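# Pull the lettered cube from the intact shelf strip

## Task

Remove the lettered cube sitting on the one strip that is not broken from the shelf, without moving any of the other strips more than slightly until that cube is clear of the shelf; then keep the cube motionless in the air, well above the table and in front of the shelf.

## Robot and tools

Robot: two xArm6 arms, left_arm and right_arm, each with a parallel two-finger gripper. Their root links sit in the scene frame at left_arm (+0.025, +0.289, 0) m, quat_wxyz (+0.998, 0, 0, +0.062), and right_arm (-0.017, -0.300, 0) m, quat_wxyz (+0.999, 0, 0, -0.049). The scene frame has its origin on the table surface midway between the arms; +x points out over the table, +z points up, and left_arm is on the +y side. The arm names do not correspond to image sides.

execute_actions takes "actions", a list holding at most one item, plus an optional "pictures" boolean. An empty list commands nothing and returns the state with images. A motion item is {"rows": [...], "steps": n}: n is 1 to 15 control steps of 1/30 s each (default 15, and at least 6 for a motion). Each row is one step; if there are fewer rows than steps, the final row repeats. A wait item is {"steps": n} with n up to 300, counted from the previous result, with your reply time included. A refused call moves nothing.

Every row is one flat list of 14 numbers covering both arms, even when only one moves: left_arm's six joint targets then its gripper opening, followed by right_arm's six joint targets then its opening. Joint numbers are absolute target angles in radians, in the same order and convention as the Joint positions line: waist (-6.283 to 6.283), shoulder (-2.059 to 2.094), elbow (-3.927 to 0.192), forearm roll (-6.283 to 6.283), wrist pitch (-1.693 to 3.142), wrist roll (-6.283 to 6.283). True limits may differ by up to 0.010 rad. A target more than 0.010 rad beyond a stated limit, and beyond the joint's current angle, gets the call refused; targets past the real limit are clipped there, and a "joint sent to its limit" line may then appear (possibly about an earlier move). Opening is an absolute value from -1 (closed) to +1 (fully open, 0.084 m pad gap).

Motion limits: each joint's target moves at most 3.14 rad/s with about 0.16 s of acceleration, and all joints of an arm are timed to arrive together. Per step the commanded target stays within 0.623 rad of the measured angle, and if the targets would carry the gripper more than 70 mm from where it is, they are pulled back proportionally. So large moves take several calls. Six steps of each motion are held back: the result is reported before they run, and they execute while you think; arms keep heading to the last target until they settle or a step is HELD.

Results: the state line gives, per arm, end_effector_position (m) and end_effector_quat_wxyz plus linear and angular velocities, all in the scene frame. This point lies between the closed finger pads, roughly 2 cm behind the tips; fingers point along the gripper's +z and close along its y. Reported hand positions get less accurate at long reach. Joint positions and Joint velocities list each arm's six joints (rad, rad/s) then the pad gap (m, m/s). grip_measured is the measured opening on the same -1 to 1 scale you command. Joint torques follow the joint order and include offsets and noise. "joint command not followed" means a clearance check altered or blocked some targets; HELD marks steps where your row was partly or wholly not sent.

Gripping: to keep hold, command an opening well below grip_measured; the bigger the gap, the harder the squeeze (about 24 N per pad at most, objects up to about 6 cm). Echoing grip_measured still holds gently. Closing quickly can squeeze harder than intended.

Things to avoid: letting the arms touch or push on each other; dropping the cube or knocking anything off the table; shoving the other shelf strips before the target cube is free; hard impacts and pushes. Contact torque above a joint's load limit (N m: waist 45, shoulder 45, elbow 27, forearm roll 27, wrist pitch 18, wrist roll 18, load included) triggers a torque fault: the arm backs off, holds for 10 s and drops the rest of the call. Holding loads heats motors; MOTOR HOT warns from 65 °C and at 80 °C an OVER-TEMPERATURE FAULT brakes that arm until it cools. Loose objects may occasionally get a small nudge from outside.

Cameras: cam_high, cam_low, cam_left_wrist, cam_right_wrist, each 896x504, with calibration (K, distortion, T_world_to_cam) given at the start; wrist camera poses follow the arm's joints. Images arrive only with an empty action list or "pictures": true. zoom_image takes "camera" (one of those names) and "region" [x0, y0, x1, y1] in that camera's pixels, top-left origin, at most 504x504, and returns a finer view of the latest image.

Other tools: show_instructions (no arguments) displays the scene's reference pages; read_manual with optional "section" ("licences") returns URDF licence text; neither moves anything. finished_scene with "scene" set to the current scene number ends and grades the scene irreversibly; the cube must be held still and stay so. A typical order: look, locate the intact strip and its cube, open and approach, grasp, lift clear, then raise and hold in front of the shelf before finishing.

Each tool is called after ">>>" as name([rows], argument=value, ...), one row to a line, values as JSON.

Reference images:

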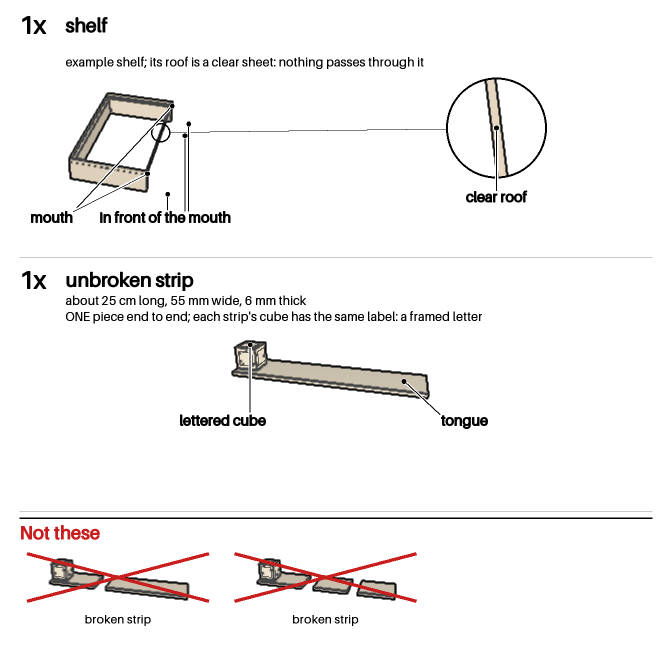

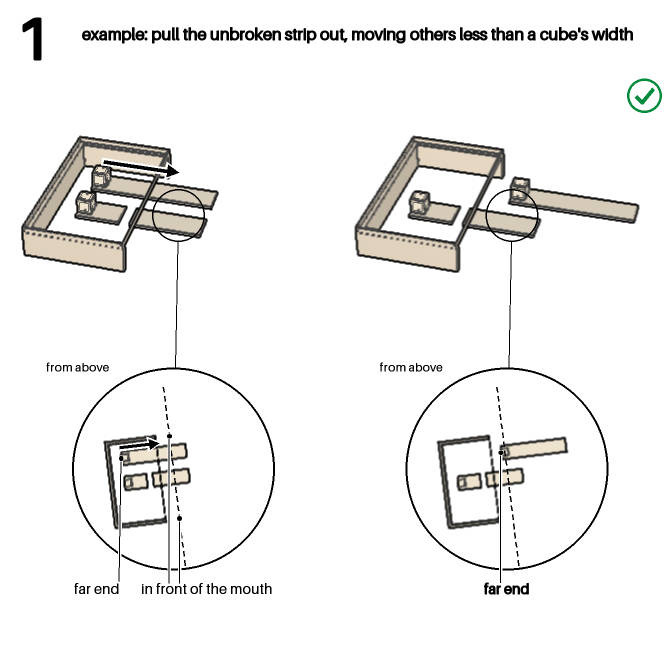

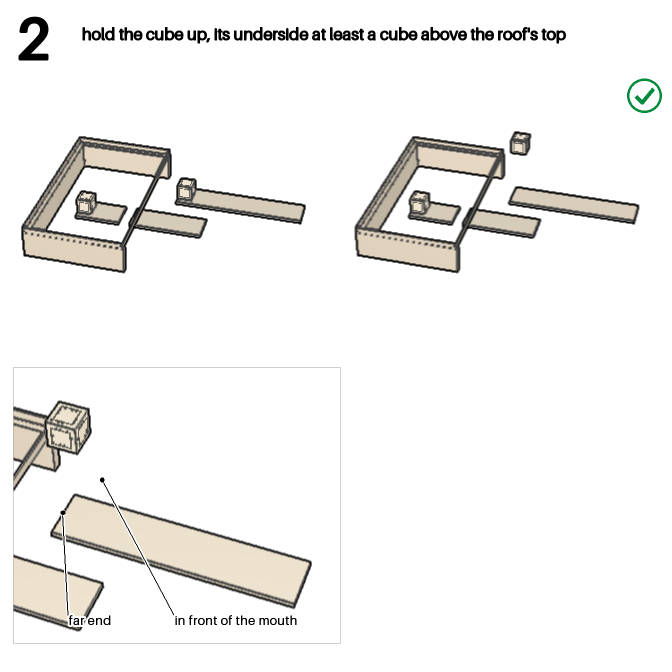

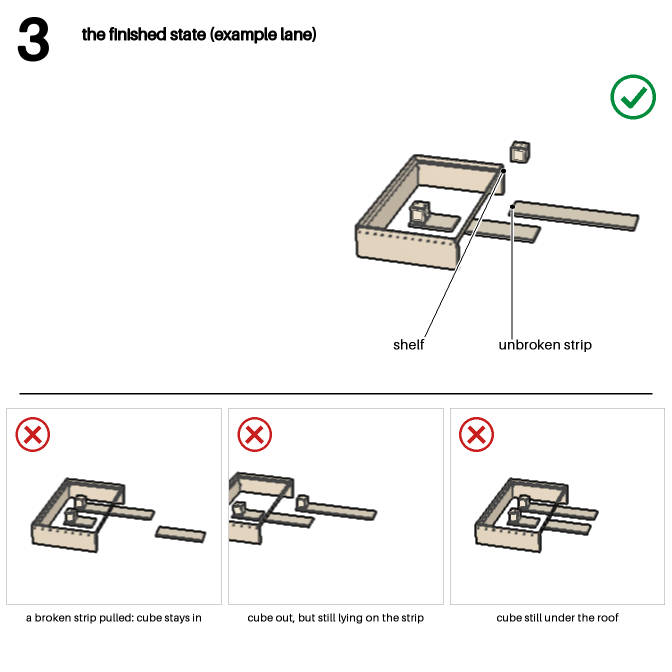

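## Session

>>> execute_actions(actions=[])

Scene clock: 0.00 s of 4200.00 s.
left_arm: end_effector_position=(+0.2880, +0.3239, +0.3036) grip_measured=+1.00 end_effector_quat_wxyz=(+0.053, +0.982, -0.133, +0.120) end_effector_velocity=(-0.000, -0.000, -0.000) end_effector_angular_velocity=(-0.000, +0.001, -0.000) | right_arm: end_effector_position=(+0.1190, -0.0947, +0.3775) grip_measured=+1.00 end_effector_quat_wxyz=(-0.302, +0.473, +0.768, +0.309) end_effector_velocity=(-0.000, +0.000, -0.000) end_effector_angular_velocity=(-0.000, -0.000, +0.002)
Joint positions: left_arm=[ 0.185 -0.962 -0.559 -0.204  1.35   0.605  0.084] | right_arm=[ 0.112 -1.114 -0.521  0.892  1.774 -1.896  0.084]
Joint velocities: left_arm=[0.    0.    0.001 0.    0.    0.    0.   ] | right_arm=[ 0.001 -0.    -0.    -0.    -0.    -0.    -0.   ]
Joint torques (N m, as the arm reports them, + toward a larger angle): no reading
Motor temperatures (°C, as the motors report them): left_arm=[31 36 32 34 35 37] | right_arm=[28 29 38 35 37 34]

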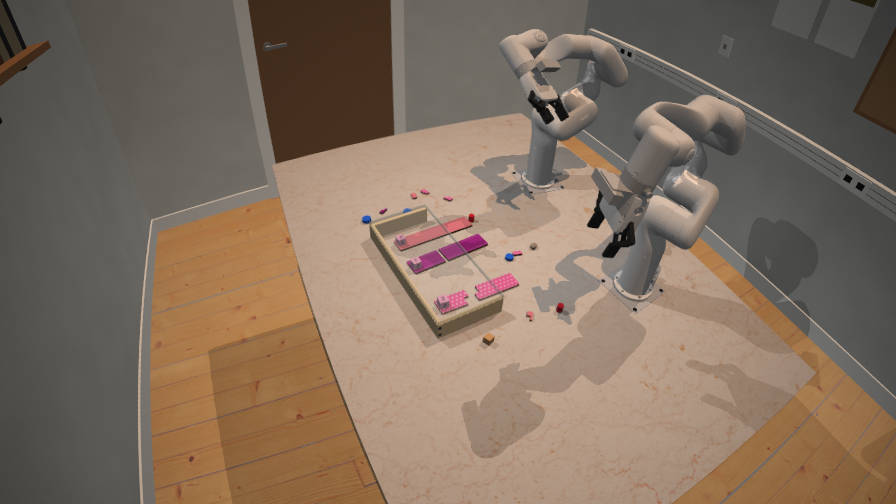

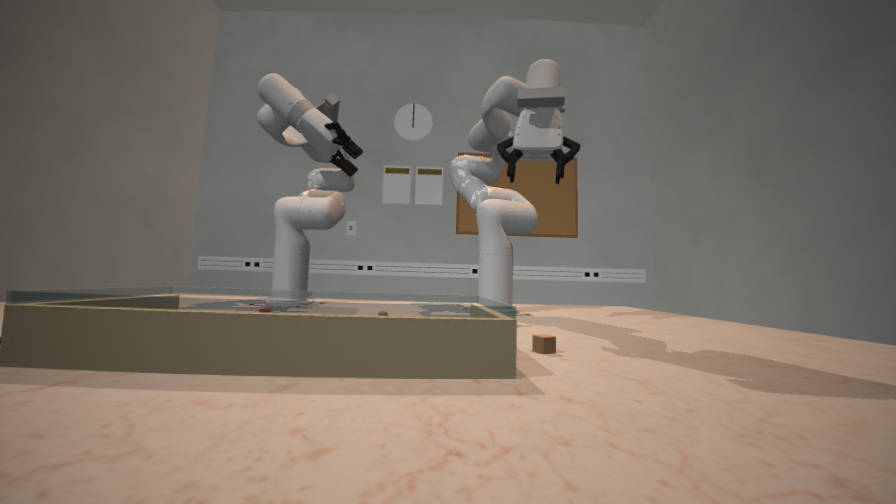

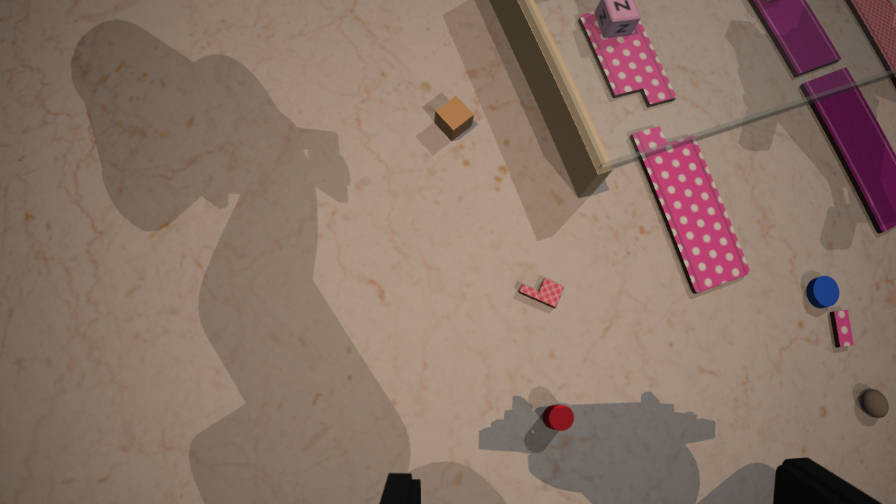

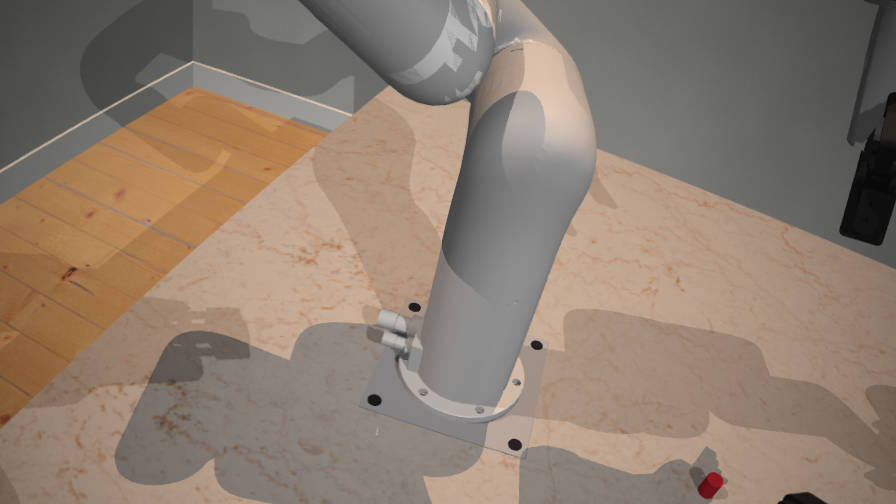

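>>> execute_actions([
  {"rows":[[0.185,-0.962,-0.559,-0.204,1.35,0.605,1,0.492,-0.349,-0.706,0,1.055,0.294,1]]},
])

>>> execute_actions([
  {"steps":40},
], pictures=true)

Scene clock: 0.90 s of 4200.00 s.
left_arm: end_effector_position=(+0.2881, +0.3240, +0.3038) grip_measured=+1.00 end_effector_quat_wxyz=(+0.053, +0.982, -0.133, +0.121) end_effector_velocity=(-0.000, -0.000, -0.000) end_effector_angular_velocity=(-0.000, +0.002, -0.000) | right_arm: end_effector_position=(+0.1831, -0.1167, +0.3262) grip_measured=+1.00 end_effector_quat_wxyz=(-0.259, +0.601, +0.730, +0.196) end_effector_velocity=(+0.290, -0.115, -0.272) end_effector_angular_velocity=(-1.332, +0.535, -0.873)
Joint positions: left_arm=[ 0.185 -0.962 -0.559 -0.204  1.35   0.605  0.084] | right_arm=[ 0.243 -0.882 -0.585  0.659  1.544 -1.663  0.084]
Joint velocities: left_arm=[ 0.    -0.    -0.     0.     0.002 -0.    -0.   ] | right_arm=[ 0.519  1.101 -0.256 -1.121 -1.023  1.121 -0.   ]
Joint torques (N m, as the arm reports them, + toward a larger angle): left_arm=[ -0.21  -2.79 -12.71   0.35  -3.03   0.51] | right_arm=[ -2.13  -2.53 -13.19   1.5   -1.88  -0.34]
Motor temperatures (°C, as the motors report them): left_arm=[31 36 32 34 35 37] | right_arm=[28 29 38 35 37 34]
Steps of this call (steps 1 to 18: nothing new was sent; steps 19 to 27: the first 9 steps of this action). Readings (joint positions):
19: left_arm=[0.185 -0.962 -0.559 -0.204 1.350 0.605] | right_arm=[0.112 -1.114 -0.521 0.892 1.774 -1.896]
20: left_arm=[0.185 -0.962 -0.559 -0.204 1.350 0.605] | right_arm=[0.113 -1.112 -0.522 0.889 1.771 -1.893]
22: left_arm=[0.185 -0.962 -0.559 -0.204 1.350 0.605] | right_arm=[0.135 -1.079 -0.534 0.853 1.734 -1.856]
26: left_arm=[0.185 -0.962 -0.559 -0.204 1.350 0.605] | right_arm=[0.225 -0.919 -0.576 0.696 1.579 -1.701]
27: the state above

Scene clock: 2.23 s of 4200.00 s.
left_arm: end_effector_position=(+0.2881, +0.3240, +0.3038) grip_measured=+1.00 end_effector_quat_wxyz=(+0.053, +0.982, -0.133, +0.121) end_effector_velocity=(-0.000, -0.000, -0.000) end_effector_angular_velocity=(-0.001, +0.001, -0.000) | right_arm: end_effector_position=(+0.3197, -0.1600, +0.1997) grip_measured=+1.00 end_effector_quat_wxyz=(-0.000, +0.999, +0.050, +0.000) end_effector_velocity=(-0.000, -0.000, -0.000) end_effector_angular_velocity=(-0.000, +0.000, -0.006)
Joint positions: left_arm=[ 0.185 -0.962 -0.559 -0.204  1.35   0.605  0.084] | right_arm=[ 0.492 -0.349 -0.706  0.     1.055  0.293  0.084]
Joint velocities: left_arm=[ 0.     0.     0.    -0.     0.001  0.     0.   ] | right_arm=[ 0.     0.     0.    -0.    -0.     0.006 -0.   ]
Joint torques (N m, as the arm reports them, + toward a larger angle): left_arm=[ -0.41  -3.13 -12.72   0.51  -3.1    0.58] | right_arm=[ -1.4  -10.18 -13.17   0.44  -3.01  -0.1 ]
Motor temperatures (°C, as the motors report them): left_arm=[31 36 32 34 35 37] | right_arm=[28 29 38 35 37 34]
Kept back: nothing.
Steps of this call (steps 1 to 6: the last 6 steps of your previous action; steps 7 to 40: the robot went on to your last target). Readings (joint positions):
1: left_arm=[0.185 -0.962 -0.559 -0.204 1.350 0.605] | right_arm=[0.260 -0.846 -0.594 0.621 1.510 -1.625]
2: left_arm=[0.185 -0.962 -0.559 -0.204 1.350 0.605] | right_arm=[0.276 -0.810 -0.601 0.581 1.477 -1.585]
4: left_arm=[0.185 -0.962 -0.559 -0.204 1.350 0.605] | right_arm=[0.309 -0.740 -0.617 0.495 1.414 -1.499]
8: left_arm=[0.185 -0.962 -0.559 -0.204 1.350 0.605] | right_arm=[0.373 -0.603 -0.648 0.321 1.288 -1.284]
40: the state above
camera_calibration (this result's frames):
cam_left_wrist: T_world_to_cam=[[-0.26819, -0.961736, 0.0560243, 0.406809], [-0.941463, 0.249319, -0.226909, 0.317085], [0.204258, -0.1136, -0.972303, 0.401016], [0, 0, 0, 1]] pos_world=[0.325715, 0.357743, 0.439067]
cam_right_wrist: T_world_to_cam=[[0.0820689, -0.996395, 0.0214652, -0.162218], [-0.996441, -0.0824506, -0.0175482, 0.381206], [0.0192548, -0.0199486, -0.999616, 0.322131], [0, 0, 0, 1]] pos_world=[0.38696, -0.123776, 0.332178]

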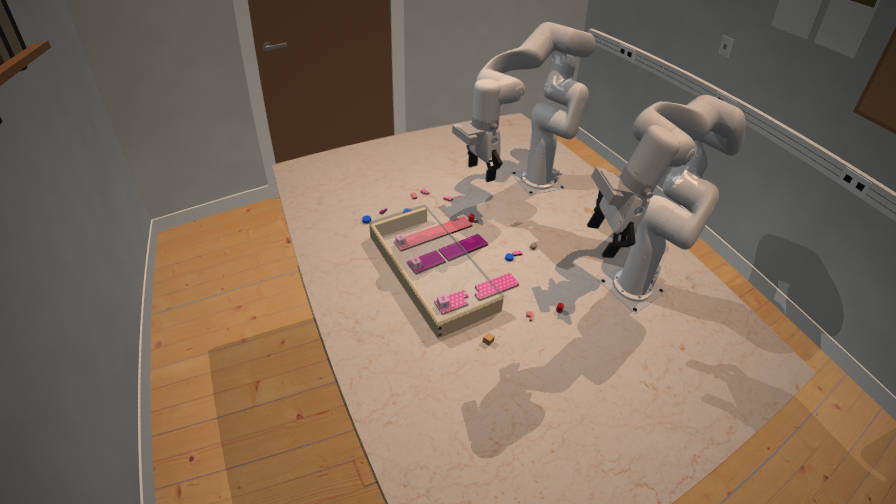

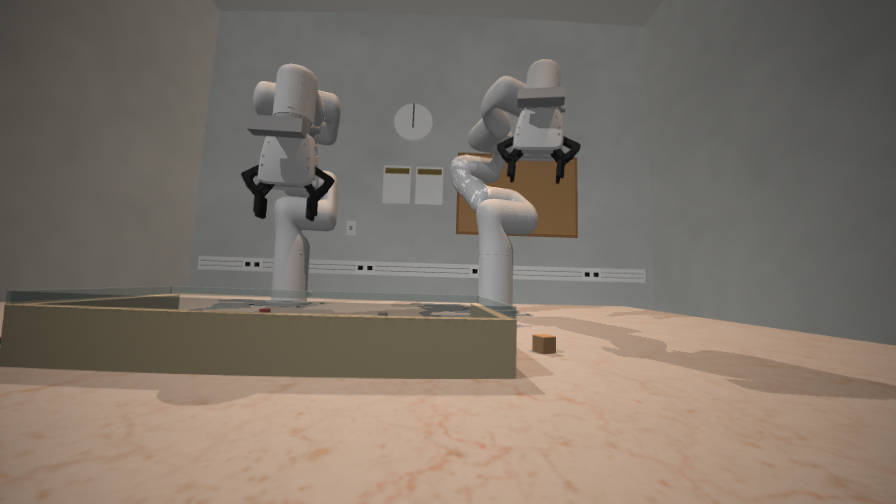

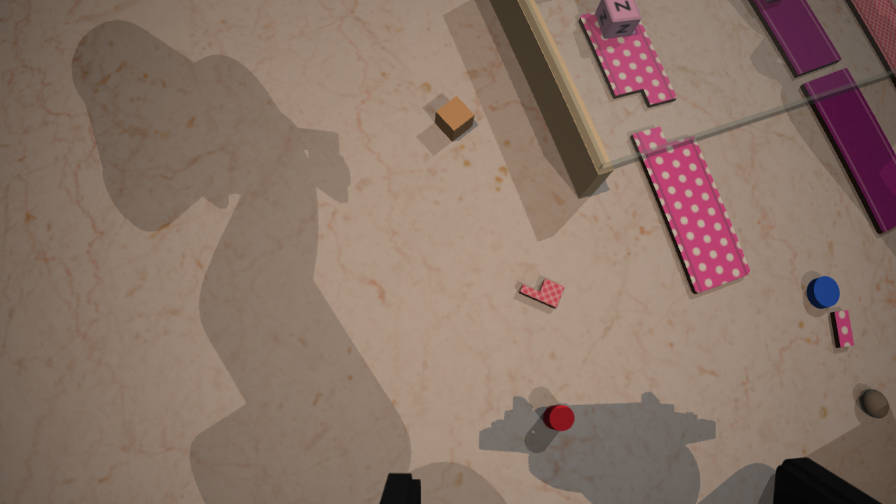

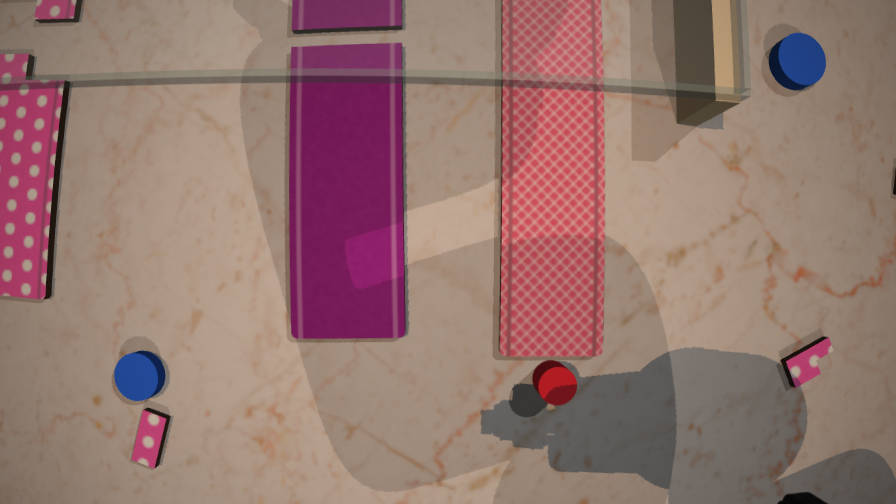

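>>> execute_actions([
  {"rows":[[0.185,-0.962,-0.559,-0.204,1.35,0.605,1,0.38,0.107,-0.768,0,0.661,0.195,0.8]]},
])

>>> execute_actions([
  {"rows":[[0.185,-0.962,-0.559,-0.204,1.35,0.605,1,0.38,0.23,-0.752,0,0.522,0.195,0.8]]},
])

>>> execute_actions([
  {"steps":20},
], pictures=true)

>>> execute_actions([
  {"rows":[[0.185,-0.962,-0.559,-0.204,1.35,0.605,1,0.38,0.23,-0.752,0,0.522,0.195,-0.1]]},
])

>>> execute_actions([
  {"steps":20},
])

Scene clock: 3.10 s of 4200.00 s.
left_arm: end_effector_position=(+0.2881, +0.3240, +0.3038) grip_measured=+1.00 end_effector_quat_wxyz=(+0.053, +0.982, -0.133, +0.121) end_effector_velocity=(-0.000, -0.000, +0.000) end_effector_angular_velocity=(-0.000, +0.000, +0.000) | right_arm: end_effector_position=(+0.3641, -0.1663, +0.1374) grip_measured=+0.80 end_effector_quat_wxyz=(+0.000, +0.999, +0.047, -0.001) end_effector_velocity=(+0.185, -0.051, -0.319) end_effector_angular_velocity=(-0.002, +0.009, -0.032)
Joint positions: left_arm=[ 0.185 -0.962 -0.559 -0.204  1.35   0.605  0.084] | right_arm=[ 0.435 -0.117 -0.736 -0.     0.856  0.244  0.077]
Joint velocities: left_arm=[ 0. -0. -0. -0.  0. -0. -0.] | right_arm=[-0.272  1.108 -0.148  0.001 -0.95  -0.24   0.   ]
Joint torques (N m, as the arm reports them, + toward a larger angle): left_arm=[ -0.41  -3.09 -12.78   0.54  -3.05   0.6 ] | right_arm=[ -1.78 -14.07 -12.3    0.34  -3.22   0.17]
Motor temperatures (°C, as the motors report them): left_arm=[31 36 32 34 35 37] | right_arm=[28 29 39 35 37 34]
Steps of this call (steps 1 to 17: the robot went on to your last target; steps 18 to 26: the first 9 steps of this action). Readings (joint positions):
18: left_arm=[0.185 -0.962 -0.559 -0.204 1.350 0.605] | right_arm=[0.492 -0.349 -0.706 0.000 1.055 0.294]
19: left_arm=[0.185 -0.962 -0.559 -0.204 1.350 0.605] | right_arm=[0.491 -0.347 -0.707 0.000 1.052 0.293]
21: left_arm=[0.185 -0.962 -0.559 -0.204 1.350 0.605] | right_arm=[0.483 -0.315 -0.714 0.000 1.020 0.285]
25: left_arm=[0.185 -0.962 -0.559 -0.204 1.350 0.605] | right_arm=[0.444 -0.155 -0.732 -0.000 0.888 0.252]
26: the state above

Scene clock: 3.60 s of 4200.00 s.
left_arm: end_effector_position=(+0.2881, +0.3240, +0.3038) grip_measured=+1.00 end_effector_quat_wxyz=(+0.053, +0.982, -0.133, +0.121) end_effector_velocity=(-0.000, -0.000, -0.000) end_effector_angular_velocity=(-0.001, +0.001, -0.000) | right_arm: end_effector_position=(+0.3935, -0.1808, +0.0250) grip_measured=+0.80 end_effector_quat_wxyz=(+0.001, +0.999, +0.044, -0.004) end_effector_velocity=(+0.018, +0.004, -0.045) end_effector_angular_velocity=(+0.017, -0.058, +0.002)
Joint positions: left_arm=[ 0.185 -0.962 -0.559 -0.204  1.35   0.605  0.084] | right_arm=[ 0.381  0.218 -0.75   0.     0.54   0.195  0.077]
Joint velocities: left_arm=[ 0.    -0.    -0.    -0.     0.002  0.     0.   ] | right_arm=[-0.002  0.146 -0.008 -0.    -0.199 -0.004  0.   ]
Joint torques (N m, as the arm reports them, + toward a larger angle): left_arm=[ -0.46  -3.09 -12.7    0.42  -3.05   0.6 ] | right_arm=[ -1.12 -21.36 -12.77   0.5   -3.3   -0.27]
Motor temperatures (°C, as the motors report them): left_arm=[31 36 32 34 35 37] | right_arm=[28 29 39 35 37 34]
Steps of this call (steps 1 to 6: the last 6 steps of your previous action; steps 7 to 15: the first 9 steps of this action). Readings (joint positions):
7: left_arm=[0.185 -0.962 -0.559 -0.204 1.350 0.605] | right_arm=[0.385 0.086 -0.762 0.000 0.684 0.201]
8: left_arm=[0.185 -0.962 -0.559 -0.204 1.350 0.605] | right_arm=[0.384 0.094 -0.763 0.000 0.674 0.199]
10: left_arm=[0.185 -0.962 -0.559 -0.204 1.350 0.605] | right_arm=[0.382 0.127 -0.766 -0.000 0.629 0.197]
14: left_arm=[0.185 -0.962 -0.559 -0.204 1.350 0.605] | right_arm=[0.381 0.212 -0.750 0.000 0.548 0.195]
15: the state above

Scene clock: 4.27 s of 4200.00 s.
left_arm: end_effector_position=(+0.2881, +0.3240, +0.3038) grip_measured=+1.00 end_effector_quat_wxyz=(+0.053, +0.982, -0.133, +0.121) end_effector_velocity=(-0.000, +0.000, -0.000) end_effector_angular_velocity=(+0.000, +0.000, -0.000) | right_arm: end_effector_position=(+0.3964, -0.1802, +0.0222) grip_measured=+0.80 end_effector_quat_wxyz=(-0.000, +0.999, +0.044, +0.000) end_effector_velocity=(-0.000, +0.000, -0.000) end_effector_angular_velocity=(-0.000, +0.001, +0.001)
Joint positions: left_arm=[ 0.185 -0.962 -0.559 -0.204  1.35   0.605  0.084] | right_arm=[ 0.38   0.23  -0.752 -0.     0.522  0.195  0.077]
Joint velocities: left_arm=[ 0.  0.  0.  0. -0.  0.  0.] | right_arm=[ 0.     0.001 -0.    -0.    -0.    -0.    -0.   ]
Joint torques (N m, as the arm reports them, + toward a larger angle): left_arm=[ -0.29  -3.02 -12.66   0.49  -3.09   0.6 ] | right_arm=[ -1.48 -16.24 -10.22   0.6   -2.89  -0.18]
Motor temperatures (°C, as the motors report them): left_arm=[31 36 33 34 35 37] | right_arm=[28 29 39 35 37 34]
Kept back: nothing.
Steps of this call (steps 1 to 6: the last 6 steps of your previous action; steps 7 to 20: the robot went on to your last target). Readings (joint positions):
1: left_arm=[0.185 -0.962 -0.559 -0.204 1.350 0.605] | right_arm=[0.380 0.222 -0.750 0.000 0.534 0.195]
2: left_arm=[0.185 -0.962 -0.559 -0.204 1.350 0.605] | right_arm=[0.380 0.224 -0.752 0.000 0.530 0.195]
4: left_arm=[0.185 -0.962 -0.559 -0.204 1.350 0.605] | right_arm=[0.380 0.226 -0.753 -0.000 0.526 0.195]
8: left_arm=[0.185 -0.962 -0.559 -0.204 1.350 0.605] | right_arm=[0.380 0.228 -0.753 -0.000 0.523 0.195]
20: the state above
camera_calibration (this result's frames):
cam_left_wrist: T_world_to_cam=[[-0.26819, -0.961736, 0.0560246, 0.406809], [-0.941463, 0.249319, -0.226909, 0.317085], [0.204258, -0.1136, -0.972303, 0.401016], [0, 0, 0, 1]] pos_world=[0.325715, 0.357743, 0.439067]
cam_right_wrist: T_world_to_cam=[[0.0684293, -0.997425, 0.0214803, -0.179645], [-0.997474, -0.0688125, -0.0176355, 0.455773], [0.0190682, -0.0202193, -0.999614, 0.142814], [0, 0, 0, 1]] pos_world=[0.464191, -0.144932, 0.154656]

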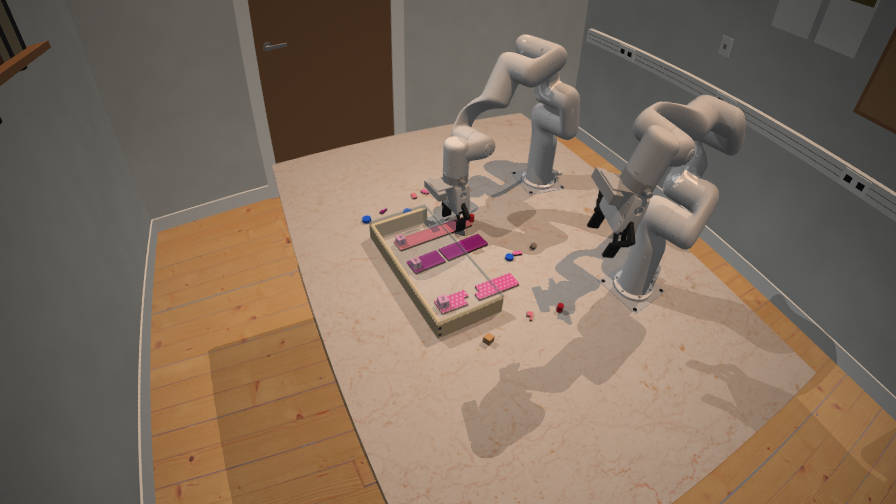

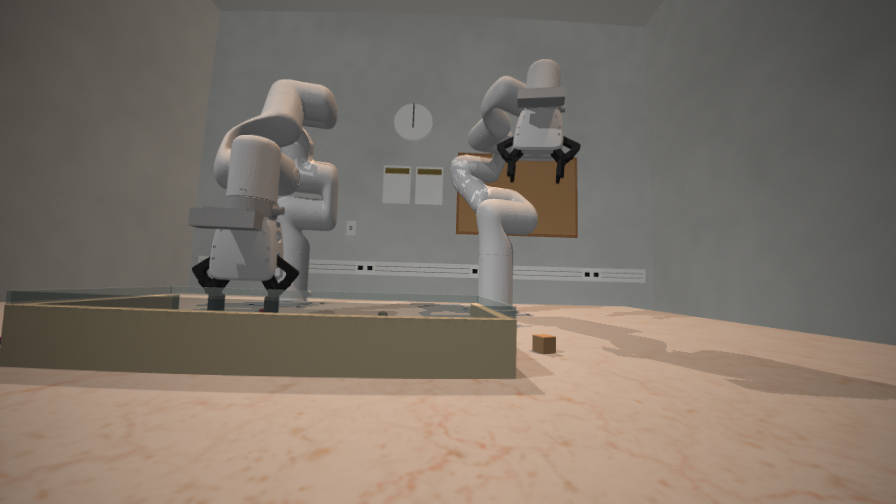

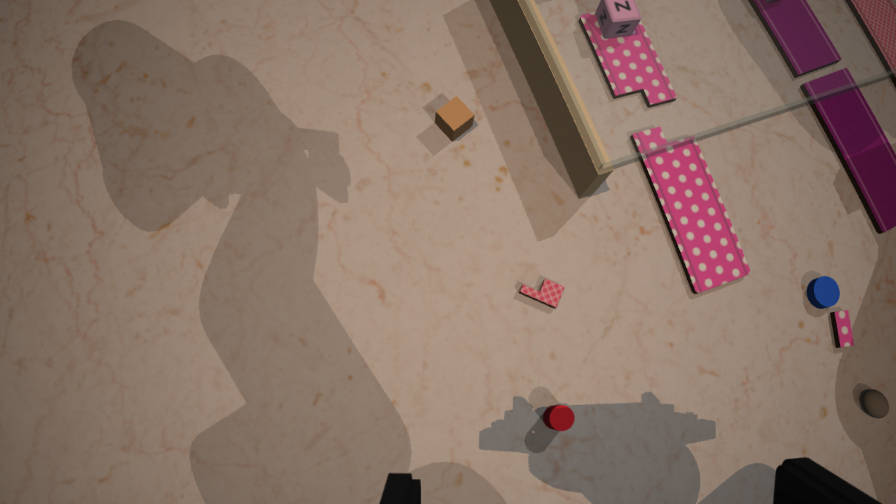

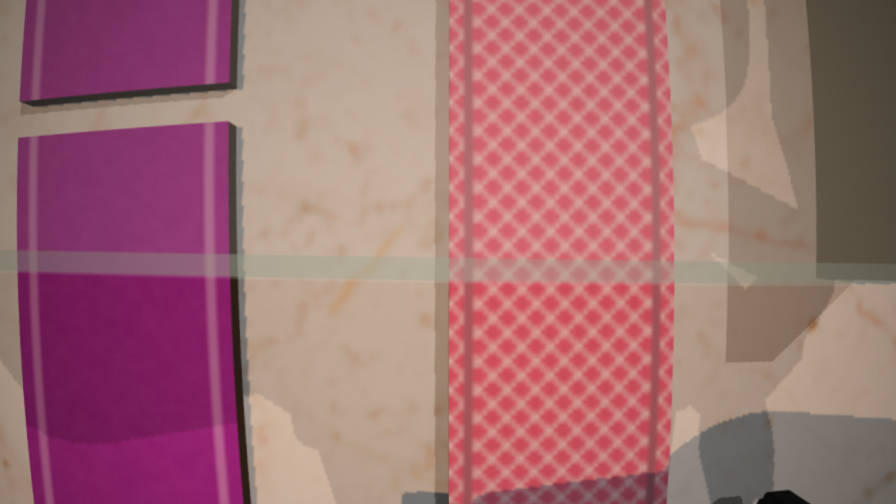

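Scene clock: 4.57 s of 4200.00 s.
left_arm: end_effector_position=(+0.2881, +0.3240, +0.3038) grip_measured=+1.00 end_effector_quat_wxyz=(+0.053, +0.982, -0.133, +0.121) end_effector_velocity=(-0.000, -0.000, +0.000) end_effector_angular_velocity=(+0.000, +0.000, -0.000) | right_arm: end_effector_position=(+0.3990, -0.1790, +0.0245) grip_measured=-0.11 end_effector_quat_wxyz=(-0.001, +0.999, +0.044, +0.004) end_effector_velocity=(-0.002, -0.000, -0.001) end_effector_angular_velocity=(-0.001, +0.003, -0.000)
Joint positions: left_arm=[ 0.185 -0.962 -0.559 -0.204  1.35   0.605  0.084] | right_arm=[ 0.381  0.227 -0.756  0.     0.521  0.195  0.039]
Joint velocities: left_arm=[-0.    -0.    -0.     0.     0.001  0.    -0.   ] | right_arm=[ 0.     0.001  0.003 -0.001 -0.001  0.001  0.   ]
Joint torques (N m, as the arm reports them, + toward a larger angle): left_arm=[ -0.06  -3.25 -12.66   0.33  -3.04   0.51] | right_arm=[ -4.04 -11.25  -6.31   0.18  -1.21  -0.12]
Motor temperatures (°C, as the motors report them): left_arm=[31 36 33 34 35 37] | right_arm=[28 29 39 35 37 34]
Steps of this call (steps 1 to 9: the first 9 steps of this action). Readings (joint positions):
1: left_arm=[0.185 -0.962 -0.559 -0.204 1.350 0.605] | right_arm=[0.380 0.230 -0.752 0.000 0.522 0.195]
2: left_arm=[0.185 -0.962 -0.559 -0.204 1.350 0.605] | right_arm=[0.380 0.230 -0.752 -0.000 0.522 0.195]
4: left_arm=[0.185 -0.962 -0.559 -0.204 1.350 0.605] | right_arm=[0.380 0.230 -0.752 0.000 0.522 0.195]
8: left_arm=[0.185 -0.962 -0.559 -0.204 1.350 0.605] | right_arm=[0.381 0.227 -0.756 0.000 0.521 0.195]
9: the state above

Scene clock: 5.23 s of 4200.00 s.
left_arm: end_effector_position=(+0.2881, +0.3240, +0.3038) grip_measured=+1.00 end_effector_quat_wxyz=(+0.053, +0.982, -0.133, +0.121) end_effector_velocity=(-0.000, +0.000, -0.000) end_effector_angular_velocity=(-0.000, +0.001, -0.000) | right_arm: end_effector_position=(+0.3981, -0.1795, +0.0236) grip_measured=-0.11 end_effector_quat_wxyz=(-0.001, +0.999, +0.044, +0.002) end_effector_velocity=(-0.001, -0.000, -0.001) end_effector_angular_velocity=(-0.001, +0.003, -0.000)
Joint positions: left_arm=[ 0.185 -0.962 -0.559 -0.204  1.35   0.605  0.084] | right_arm=[ 0.38   0.228 -0.754  0.     0.521  0.195  0.04 ]
Joint velocities: left_arm=[ 0.     0.    -0.    -0.     0.001  0.    -0.   ] | right_arm=[-0.     0.001  0.001 -0.     0.001 -0.     0.   ]
Joint torques (N m, as the arm reports them, + toward a larger angle): left_arm=[ -0.54  -3.26 -12.74   0.43  -3.03   0.62] | right_arm=[-6.52 -3.77 -0.51 -0.36  1.83 -0.19]
Motor temperatures (°C, as the motors report them): left_arm=[31 36 33 34 35 37] | right_arm=[28 29 39 35 37 34]
Kept back: nothing.
Steps of this call (steps 1 to 6: the last 6 steps of your previous action; steps 7 to 15: the robot went on to your last target; steps 16 to 20: nothing new was sent). Readings (joint positions):
1: left_arm=[0.185 -0.962 -0.559 -0.204 1.350 0.605] | right_arm=[0.381 0.227 -0.755 0.000 0.520 0.195]
2: left_arm=[0.185 -0.962 -0.559 -0.204 1.350 0.605] | right_arm=[0.381 0.227 -0.755 0.000 0.520 0.195]
4: left_arm=[0.185 -0.962 -0.559 -0.204 1.350 0.605] | right_arm=[0.381 0.227 -0.755 0.000 0.520 0.195]
8: left_arm=[0.185 -0.962 -0.559 -0.204 1.350 0.605] | right_arm=[0.381 0.228 -0.755 0.000 0.521 0.195]
20: the state above
All arms were judged still, so your last target was given up. Only a new action makes them travel on or press farther. Fingers that are still opening or closing keep moving.

>>> execute_actions([
  {"rows":[[0.185,-0.962,-0.559,-0.204,1.35,0.605,1,0.394,0.23,-0.752,0,0.522,0.209,0.6]]},
])

>>> execute_actions([
  {"rows":[[0.185,-0.962,-0.559,-0.204,1.35,0.605,1,0.394,0.239,-0.751,0,0.512,0.209,0.6]]},
])

>>> execute_actions([
  {"rows":[[0.185,-0.962,-0.559,-0.204,1.35,0.605,1,0.394,0.239,-0.751,0,0.512,0.209,-0.1]]},
])

Scene clock: 5.73 s of 4200.00 s.
left_arm: end_effector_position=(+0.2881, +0.3240, +0.3038) grip_measured=+1.00 end_effector_quat_wxyz=(+0.053, +0.982, -0.133, +0.121) end_effector_velocity=(+0.000, +0.000, -0.000) end_effector_angular_velocity=(-0.000, -0.000, -0.001) | right_arm: end_effector_position=(+0.3920, -0.1763, +0.0194) grip_measured=+0.60 end_effector_quat_wxyz=(+0.001, +0.999, +0.043, -0.004) end_effector_velocity=(-0.002, +0.010, +0.002) end_effector_angular_velocity=(+0.003, -0.003, +0.010)
Joint positions: left_arm=[ 0.185 -0.962 -0.559 -0.204  1.35   0.605  0.084] | right_arm=[ 0.392  0.233 -0.748 -0.     0.524  0.208  0.069]
Joint velocities: left_arm=[ 0.    -0.     0.    -0.    -0.     0.001  0.   ] | right_arm=[ 0.022 -0.003 -0.001  0.003  0.001  0.009 -0.   ]
Joint torques (N m, as the arm reports them, + toward a larger angle): left_arm=[ -0.24  -3.17 -12.71   0.33  -3.09   0.53] | right_arm=[  0.93 -10.6   -5.63   0.71  -0.37  -0.3 ]
Motor temperatures (°C, as the motors report them): left_arm=[31 36 33 34 35 37] | right_arm=[29 29 39 35 37 34]
Steps of this call (steps 1 to 6: nothing new was sent; steps 7 to 15: the first 9 steps of this action). Readings (joint positions):
7: left_arm=[0.185 -0.962 -0.559 -0.204 1.350 0.605] | right_arm=[0.380 0.229 -0.754 -0.000 0.522 0.195]
8: left_arm=[0.185 -0.962 -0.559 -0.204 1.350 0.605] | right_arm=[0.378 0.230 -0.754 -0.001 0.522 0.197]
10: left_arm=[0.185 -0.962 -0.559 -0.204 1.350 0.605] | right_arm=[0.383 0.232 -0.751 -0.001 0.523 0.203]
14: left_arm=[0.185 -0.962 -0.559 -0.204 1.350 0.605] | right_arm=[0.391 0.233 -0.748 -0.001 0.524 0.208]
15: the state above

Scene clock: 6.23 s of 4200.00 s.
left_arm: end_effector_position=(+0.2881, +0.3240, +0.3038) grip_measured=+1.00 end_effector_quat_wxyz=(+0.053, +0.982, -0.133, +0.121) end_effector_velocity=(+0.000, +0.000, +0.000) end_effector_angular_velocity=(+0.001, -0.001, +0.000) | right_arm: end_effector_position=(+0.3942, -0.1741, +0.0193) grip_measured=+0.60 end_effector_quat_wxyz=(-0.000, +0.999, +0.044, -0.000) end_effector_velocity=(+0.005, +0.002, -0.001) end_effector_angular_velocity=(+0.004, -0.014, -0.003)
Joint positions: left_arm=[ 0.185 -0.962 -0.559 -0.204  1.35   0.605  0.084] | right_arm=[ 0.395  0.237 -0.751  0.     0.514  0.209  0.069]
Joint velocities: left_arm=[-0.    -0.     0.     0.    -0.002 -0.     0.   ] | right_arm=[ 0.     0.009 -0.006 -0.    -0.017  0.003  0.   ]
Joint torques (N m, as the arm reports them, + toward a larger angle): left_arm=[ -0.31  -3.09 -12.72   0.45  -2.99   0.54] | right_arm=[-2.18 -8.18 -7.89  0.39 -4.05  0.04]
Motor temperatures (°C, as the motors report them): left_arm=[31 36 33 34 35 37] | right_arm=[29 29 39 35 37 34]
Steps of this call (steps 1 to 6: the last 6 steps of your previous action; steps 7 to 15: the first 9 steps of this action). Readings (joint positions):
7: left_arm=[0.185 -0.962 -0.559 -0.204 1.350 0.605] | right_arm=[0.394 0.233 -0.749 -0.000 0.524 0.209]
8: left_arm=[0.185 -0.962 -0.559 -0.204 1.350 0.605] | right_arm=[0.394 0.233 -0.749 -0.000 0.523 0.209]
10: left_arm=[0.185 -0.962 -0.559 -0.204 1.350 0.605] | right_arm=[0.394 0.234 -0.749 -0.000 0.521 0.208]
14: left_arm=[0.185 -0.962 -0.559 -0.204 1.350 0.605] | right_arm=[0.395 0.237 -0.751 0.000 0.515 0.209]
15: the state above

Scene clock: 6.73 s of 4200.00 s.
left_arm: end_effector_position=(+0.2881, +0.3240, +0.3038) grip_measured=+1.00 end_effector_quat_wxyz=(+0.053, +0.982, -0.133, +0.121) end_effector_velocity=(-0.000, +0.000, +0.000) end_effector_angular_velocity=(+0.000, -0.000, +0.001) | right_arm: end_effector_position=(+0.3991, -0.1718, +0.0225) grip_measured=+0.04 end_effector_quat_wxyz=(-0.002, +0.999, +0.044, +0.007) end_effector_velocity=(+0.009, -0.001, +0.007) end_effector_angular_velocity=(+0.007, -0.025, -0.009)
Joint positions: left_arm=[ 0.185 -0.962 -0.559 -0.204  1.35   0.605  0.084] | right_arm=[ 0.397  0.236 -0.757  0.001  0.508  0.209  0.046]
Joint velocities: left_arm=[-0.    -0.    -0.     0.     0.    -0.001 -0.   ] | right_arm=[-0.008 -0.009 -0.008 -0.001 -0.008  0.002 -0.074]
Joint torques (N m, as the arm reports them, + toward a larger angle): left_arm=[  0.06  -2.87 -12.64   0.39  -3.08   0.6 ] | right_arm=[-11.3   -0.17   0.88  -0.97   1.25   0.1 ]
Motor temperatures (°C, as the motors report them): left_arm=[31 36 33 34 35 37] | right_arm=[29 29 39 35 37 34]
Steps of this call (steps 1 to 6: the last 6 steps of your previous action; steps 7 to 15: the first 9 steps of this action). Readings (joint positions):
7: left_arm=[0.185 -0.962 -0.559 -0.204 1.350 0.605] | right_arm=[0.395 0.238 -0.751 0.000 0.512 0.209]
8: left_arm=[0.185 -0.962 -0.559 -0.204 1.350 0.605] | right_arm=[0.396 0.237 -0.753 0.001 0.511 0.209]
10: left_arm=[0.185 -0.962 -0.559 -0.204 1.350 0.605] | right_arm=[0.397 0.237 -0.755 0.001 0.510 0.209]
14: left_arm=[0.185 -0.962 -0.559 -0.204 1.350 0.605] | right_arm=[0.397 0.236 -0.757 0.001 0.508 0.209]
15: the state above

Already touching the table; relieve and look.

>>> execute_actions([
  {"rows":[[0.185,-0.962,-0.559,-0.204,1.35,0.605,1,0.394,0.224,-0.753,0,0.529,0.209,-0.4]]},
], pictures=true)

>>> zoom_image(camera="cam_high", region=[390,170,510,260])

Scene clock: 7.23 s of 4200.00 s.
left_arm: end_effector_position=(+0.2881, +0.3240, +0.3038) grip_measured=+1.00 end_effector_quat_wxyz=(+0.053, +0.982, -0.133, +0.121) end_effector_velocity=(+0.000, +0.000, +0.000) end_effector_angular_velocity=(+0.001, -0.002, +0.000) | right_arm: end_effector_position=(+0.3967, -0.1750, +0.0247) grip_measured=-0.41 end_effector_quat_wxyz=(-0.000, +0.999, +0.043, +0.002) end_effector_velocity=(-0.005, -0.000, +0.001) end_effector_angular_velocity=(-0.003, +0.012, +0.002)
Joint positions: left_arm=[ 0.185 -0.962 -0.559 -0.204  1.35   0.605  0.084] | right_arm=[ 0.391  0.226 -0.756 -0.001  0.527  0.209  0.026]
Joint velocities: left_arm=[ 0.    -0.     0.     0.    -0.002  0.    -0.   ] | right_arm=[ 0.003 -0.007  0.005  0.001  0.014 -0.    -0.001]
Joint torques (N m, as the arm reports them, + toward a larger angle): left_arm=[ -0.31  -3.11 -12.73   0.35  -3.09   0.63] | right_arm=[-2.17 -6.3   0.12  0.22  3.5  -0.29]
Motor temperatures (°C, as the motors report them): left_arm=[31 36 33 34 35 37] | right_arm=[29 29 39 35 37 34]
Steps of this call (steps 1 to 6: the last 6 steps of your previous action; steps 7 to 15: the first 9 steps of this action). Readings (joint positions):
7: left_arm=[0.185 -0.962 -0.559 -0.204 1.350 0.605] | right_arm=[0.394 0.234 -0.758 0.000 0.509 0.209]
8: left_arm=[0.185 -0.962 -0.559 -0.204 1.350 0.605] | right_arm=[0.394 0.233 -0.759 0.000 0.512 0.209]
10: left_arm=[0.185 -0.962 -0.559 -0.204 1.350 0.605] | right_arm=[0.393 0.229 -0.758 -0.000 0.520 0.209]
14: left_arm=[0.185 -0.962 -0.559 -0.204 1.350 0.605] | right_arm=[0.391 0.226 -0.756 -0.001 0.526 0.209]
15: the state above
camera_calibration (this result's frames):
cam_left_wrist: T_world_to_cam=[[-0.26819, -0.961736, 0.0560243, 0.406809], [-0.941463, 0.249319, -0.226909, 0.317085], [0.204258, -0.1136, -0.972303, 0.401016], [0, 0, 0, 1]] pos_world=[0.325715, 0.357743, 0.439067]
cam_right_wrist: T_world_to_cam=[[0.0662632, -0.997576, 0.0212234, -0.173735], [-0.997561, -0.0667, -0.0205811, 0.456888], [0.0219468, -0.0198078, -0.999563, 0.144369], [0, 0, 0, 1]] pos_world=[0.464117, -0.13998, 0.157396]

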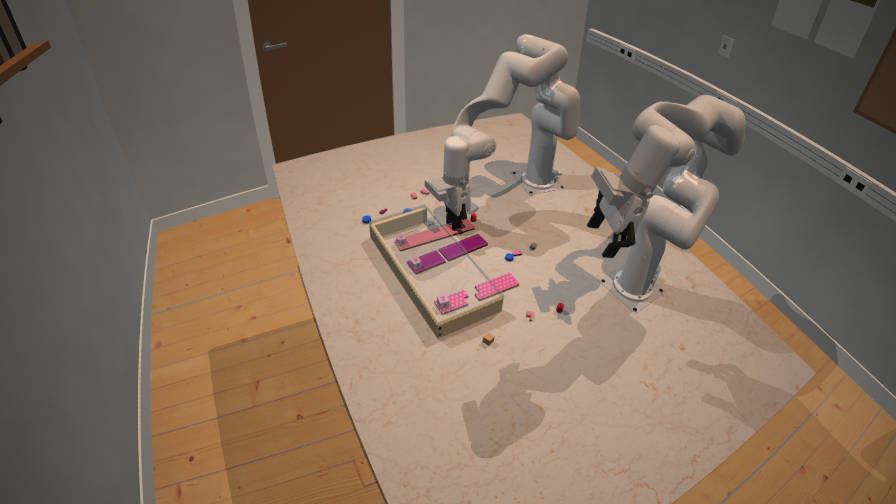

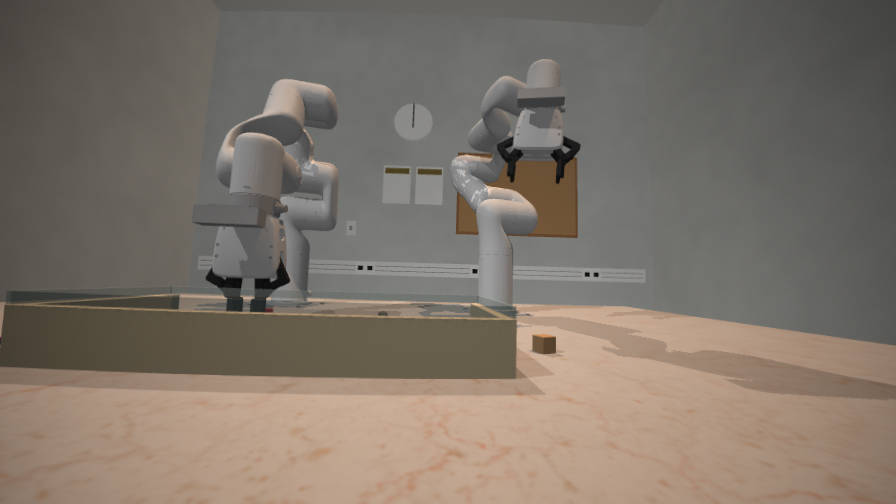

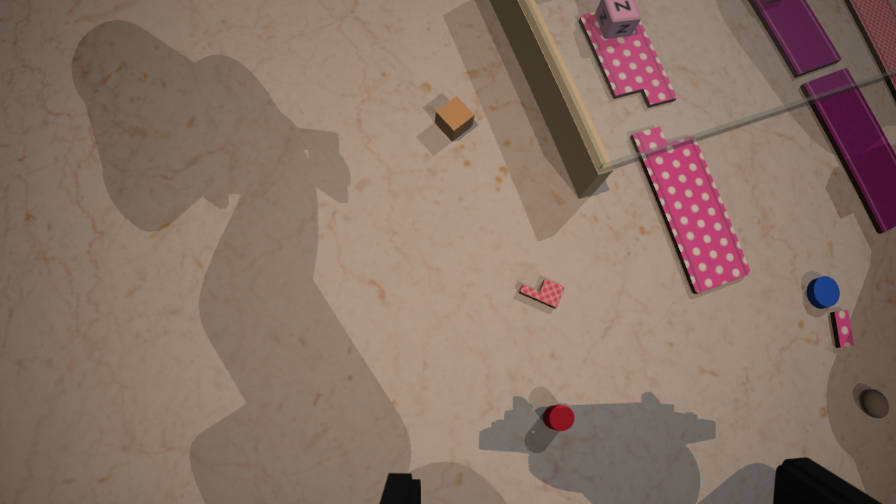

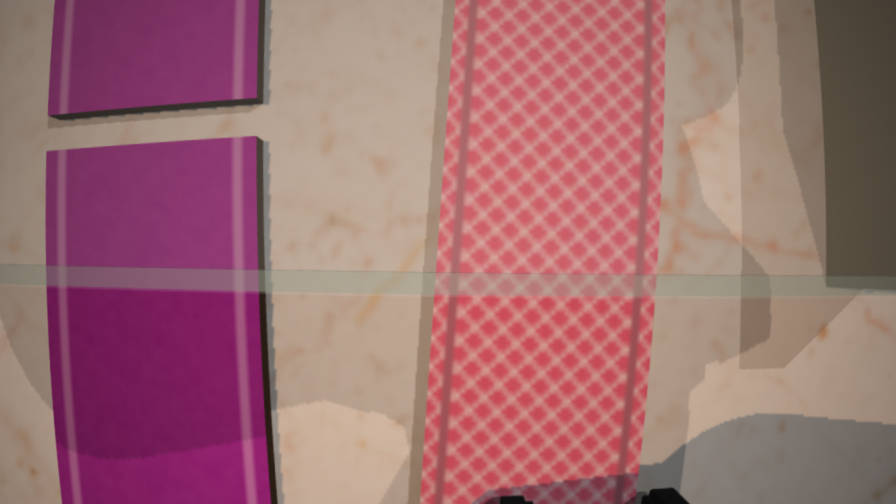

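Region (390, 170, 510, 260) of cam_high's 896x504 image, scaled by 4.200, with more detail than that image has; it fills the top 378 rows of this view, and the rest is white.

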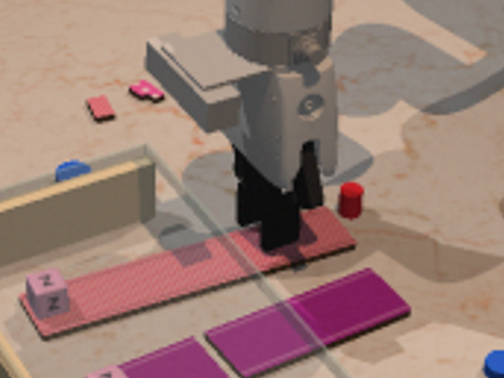

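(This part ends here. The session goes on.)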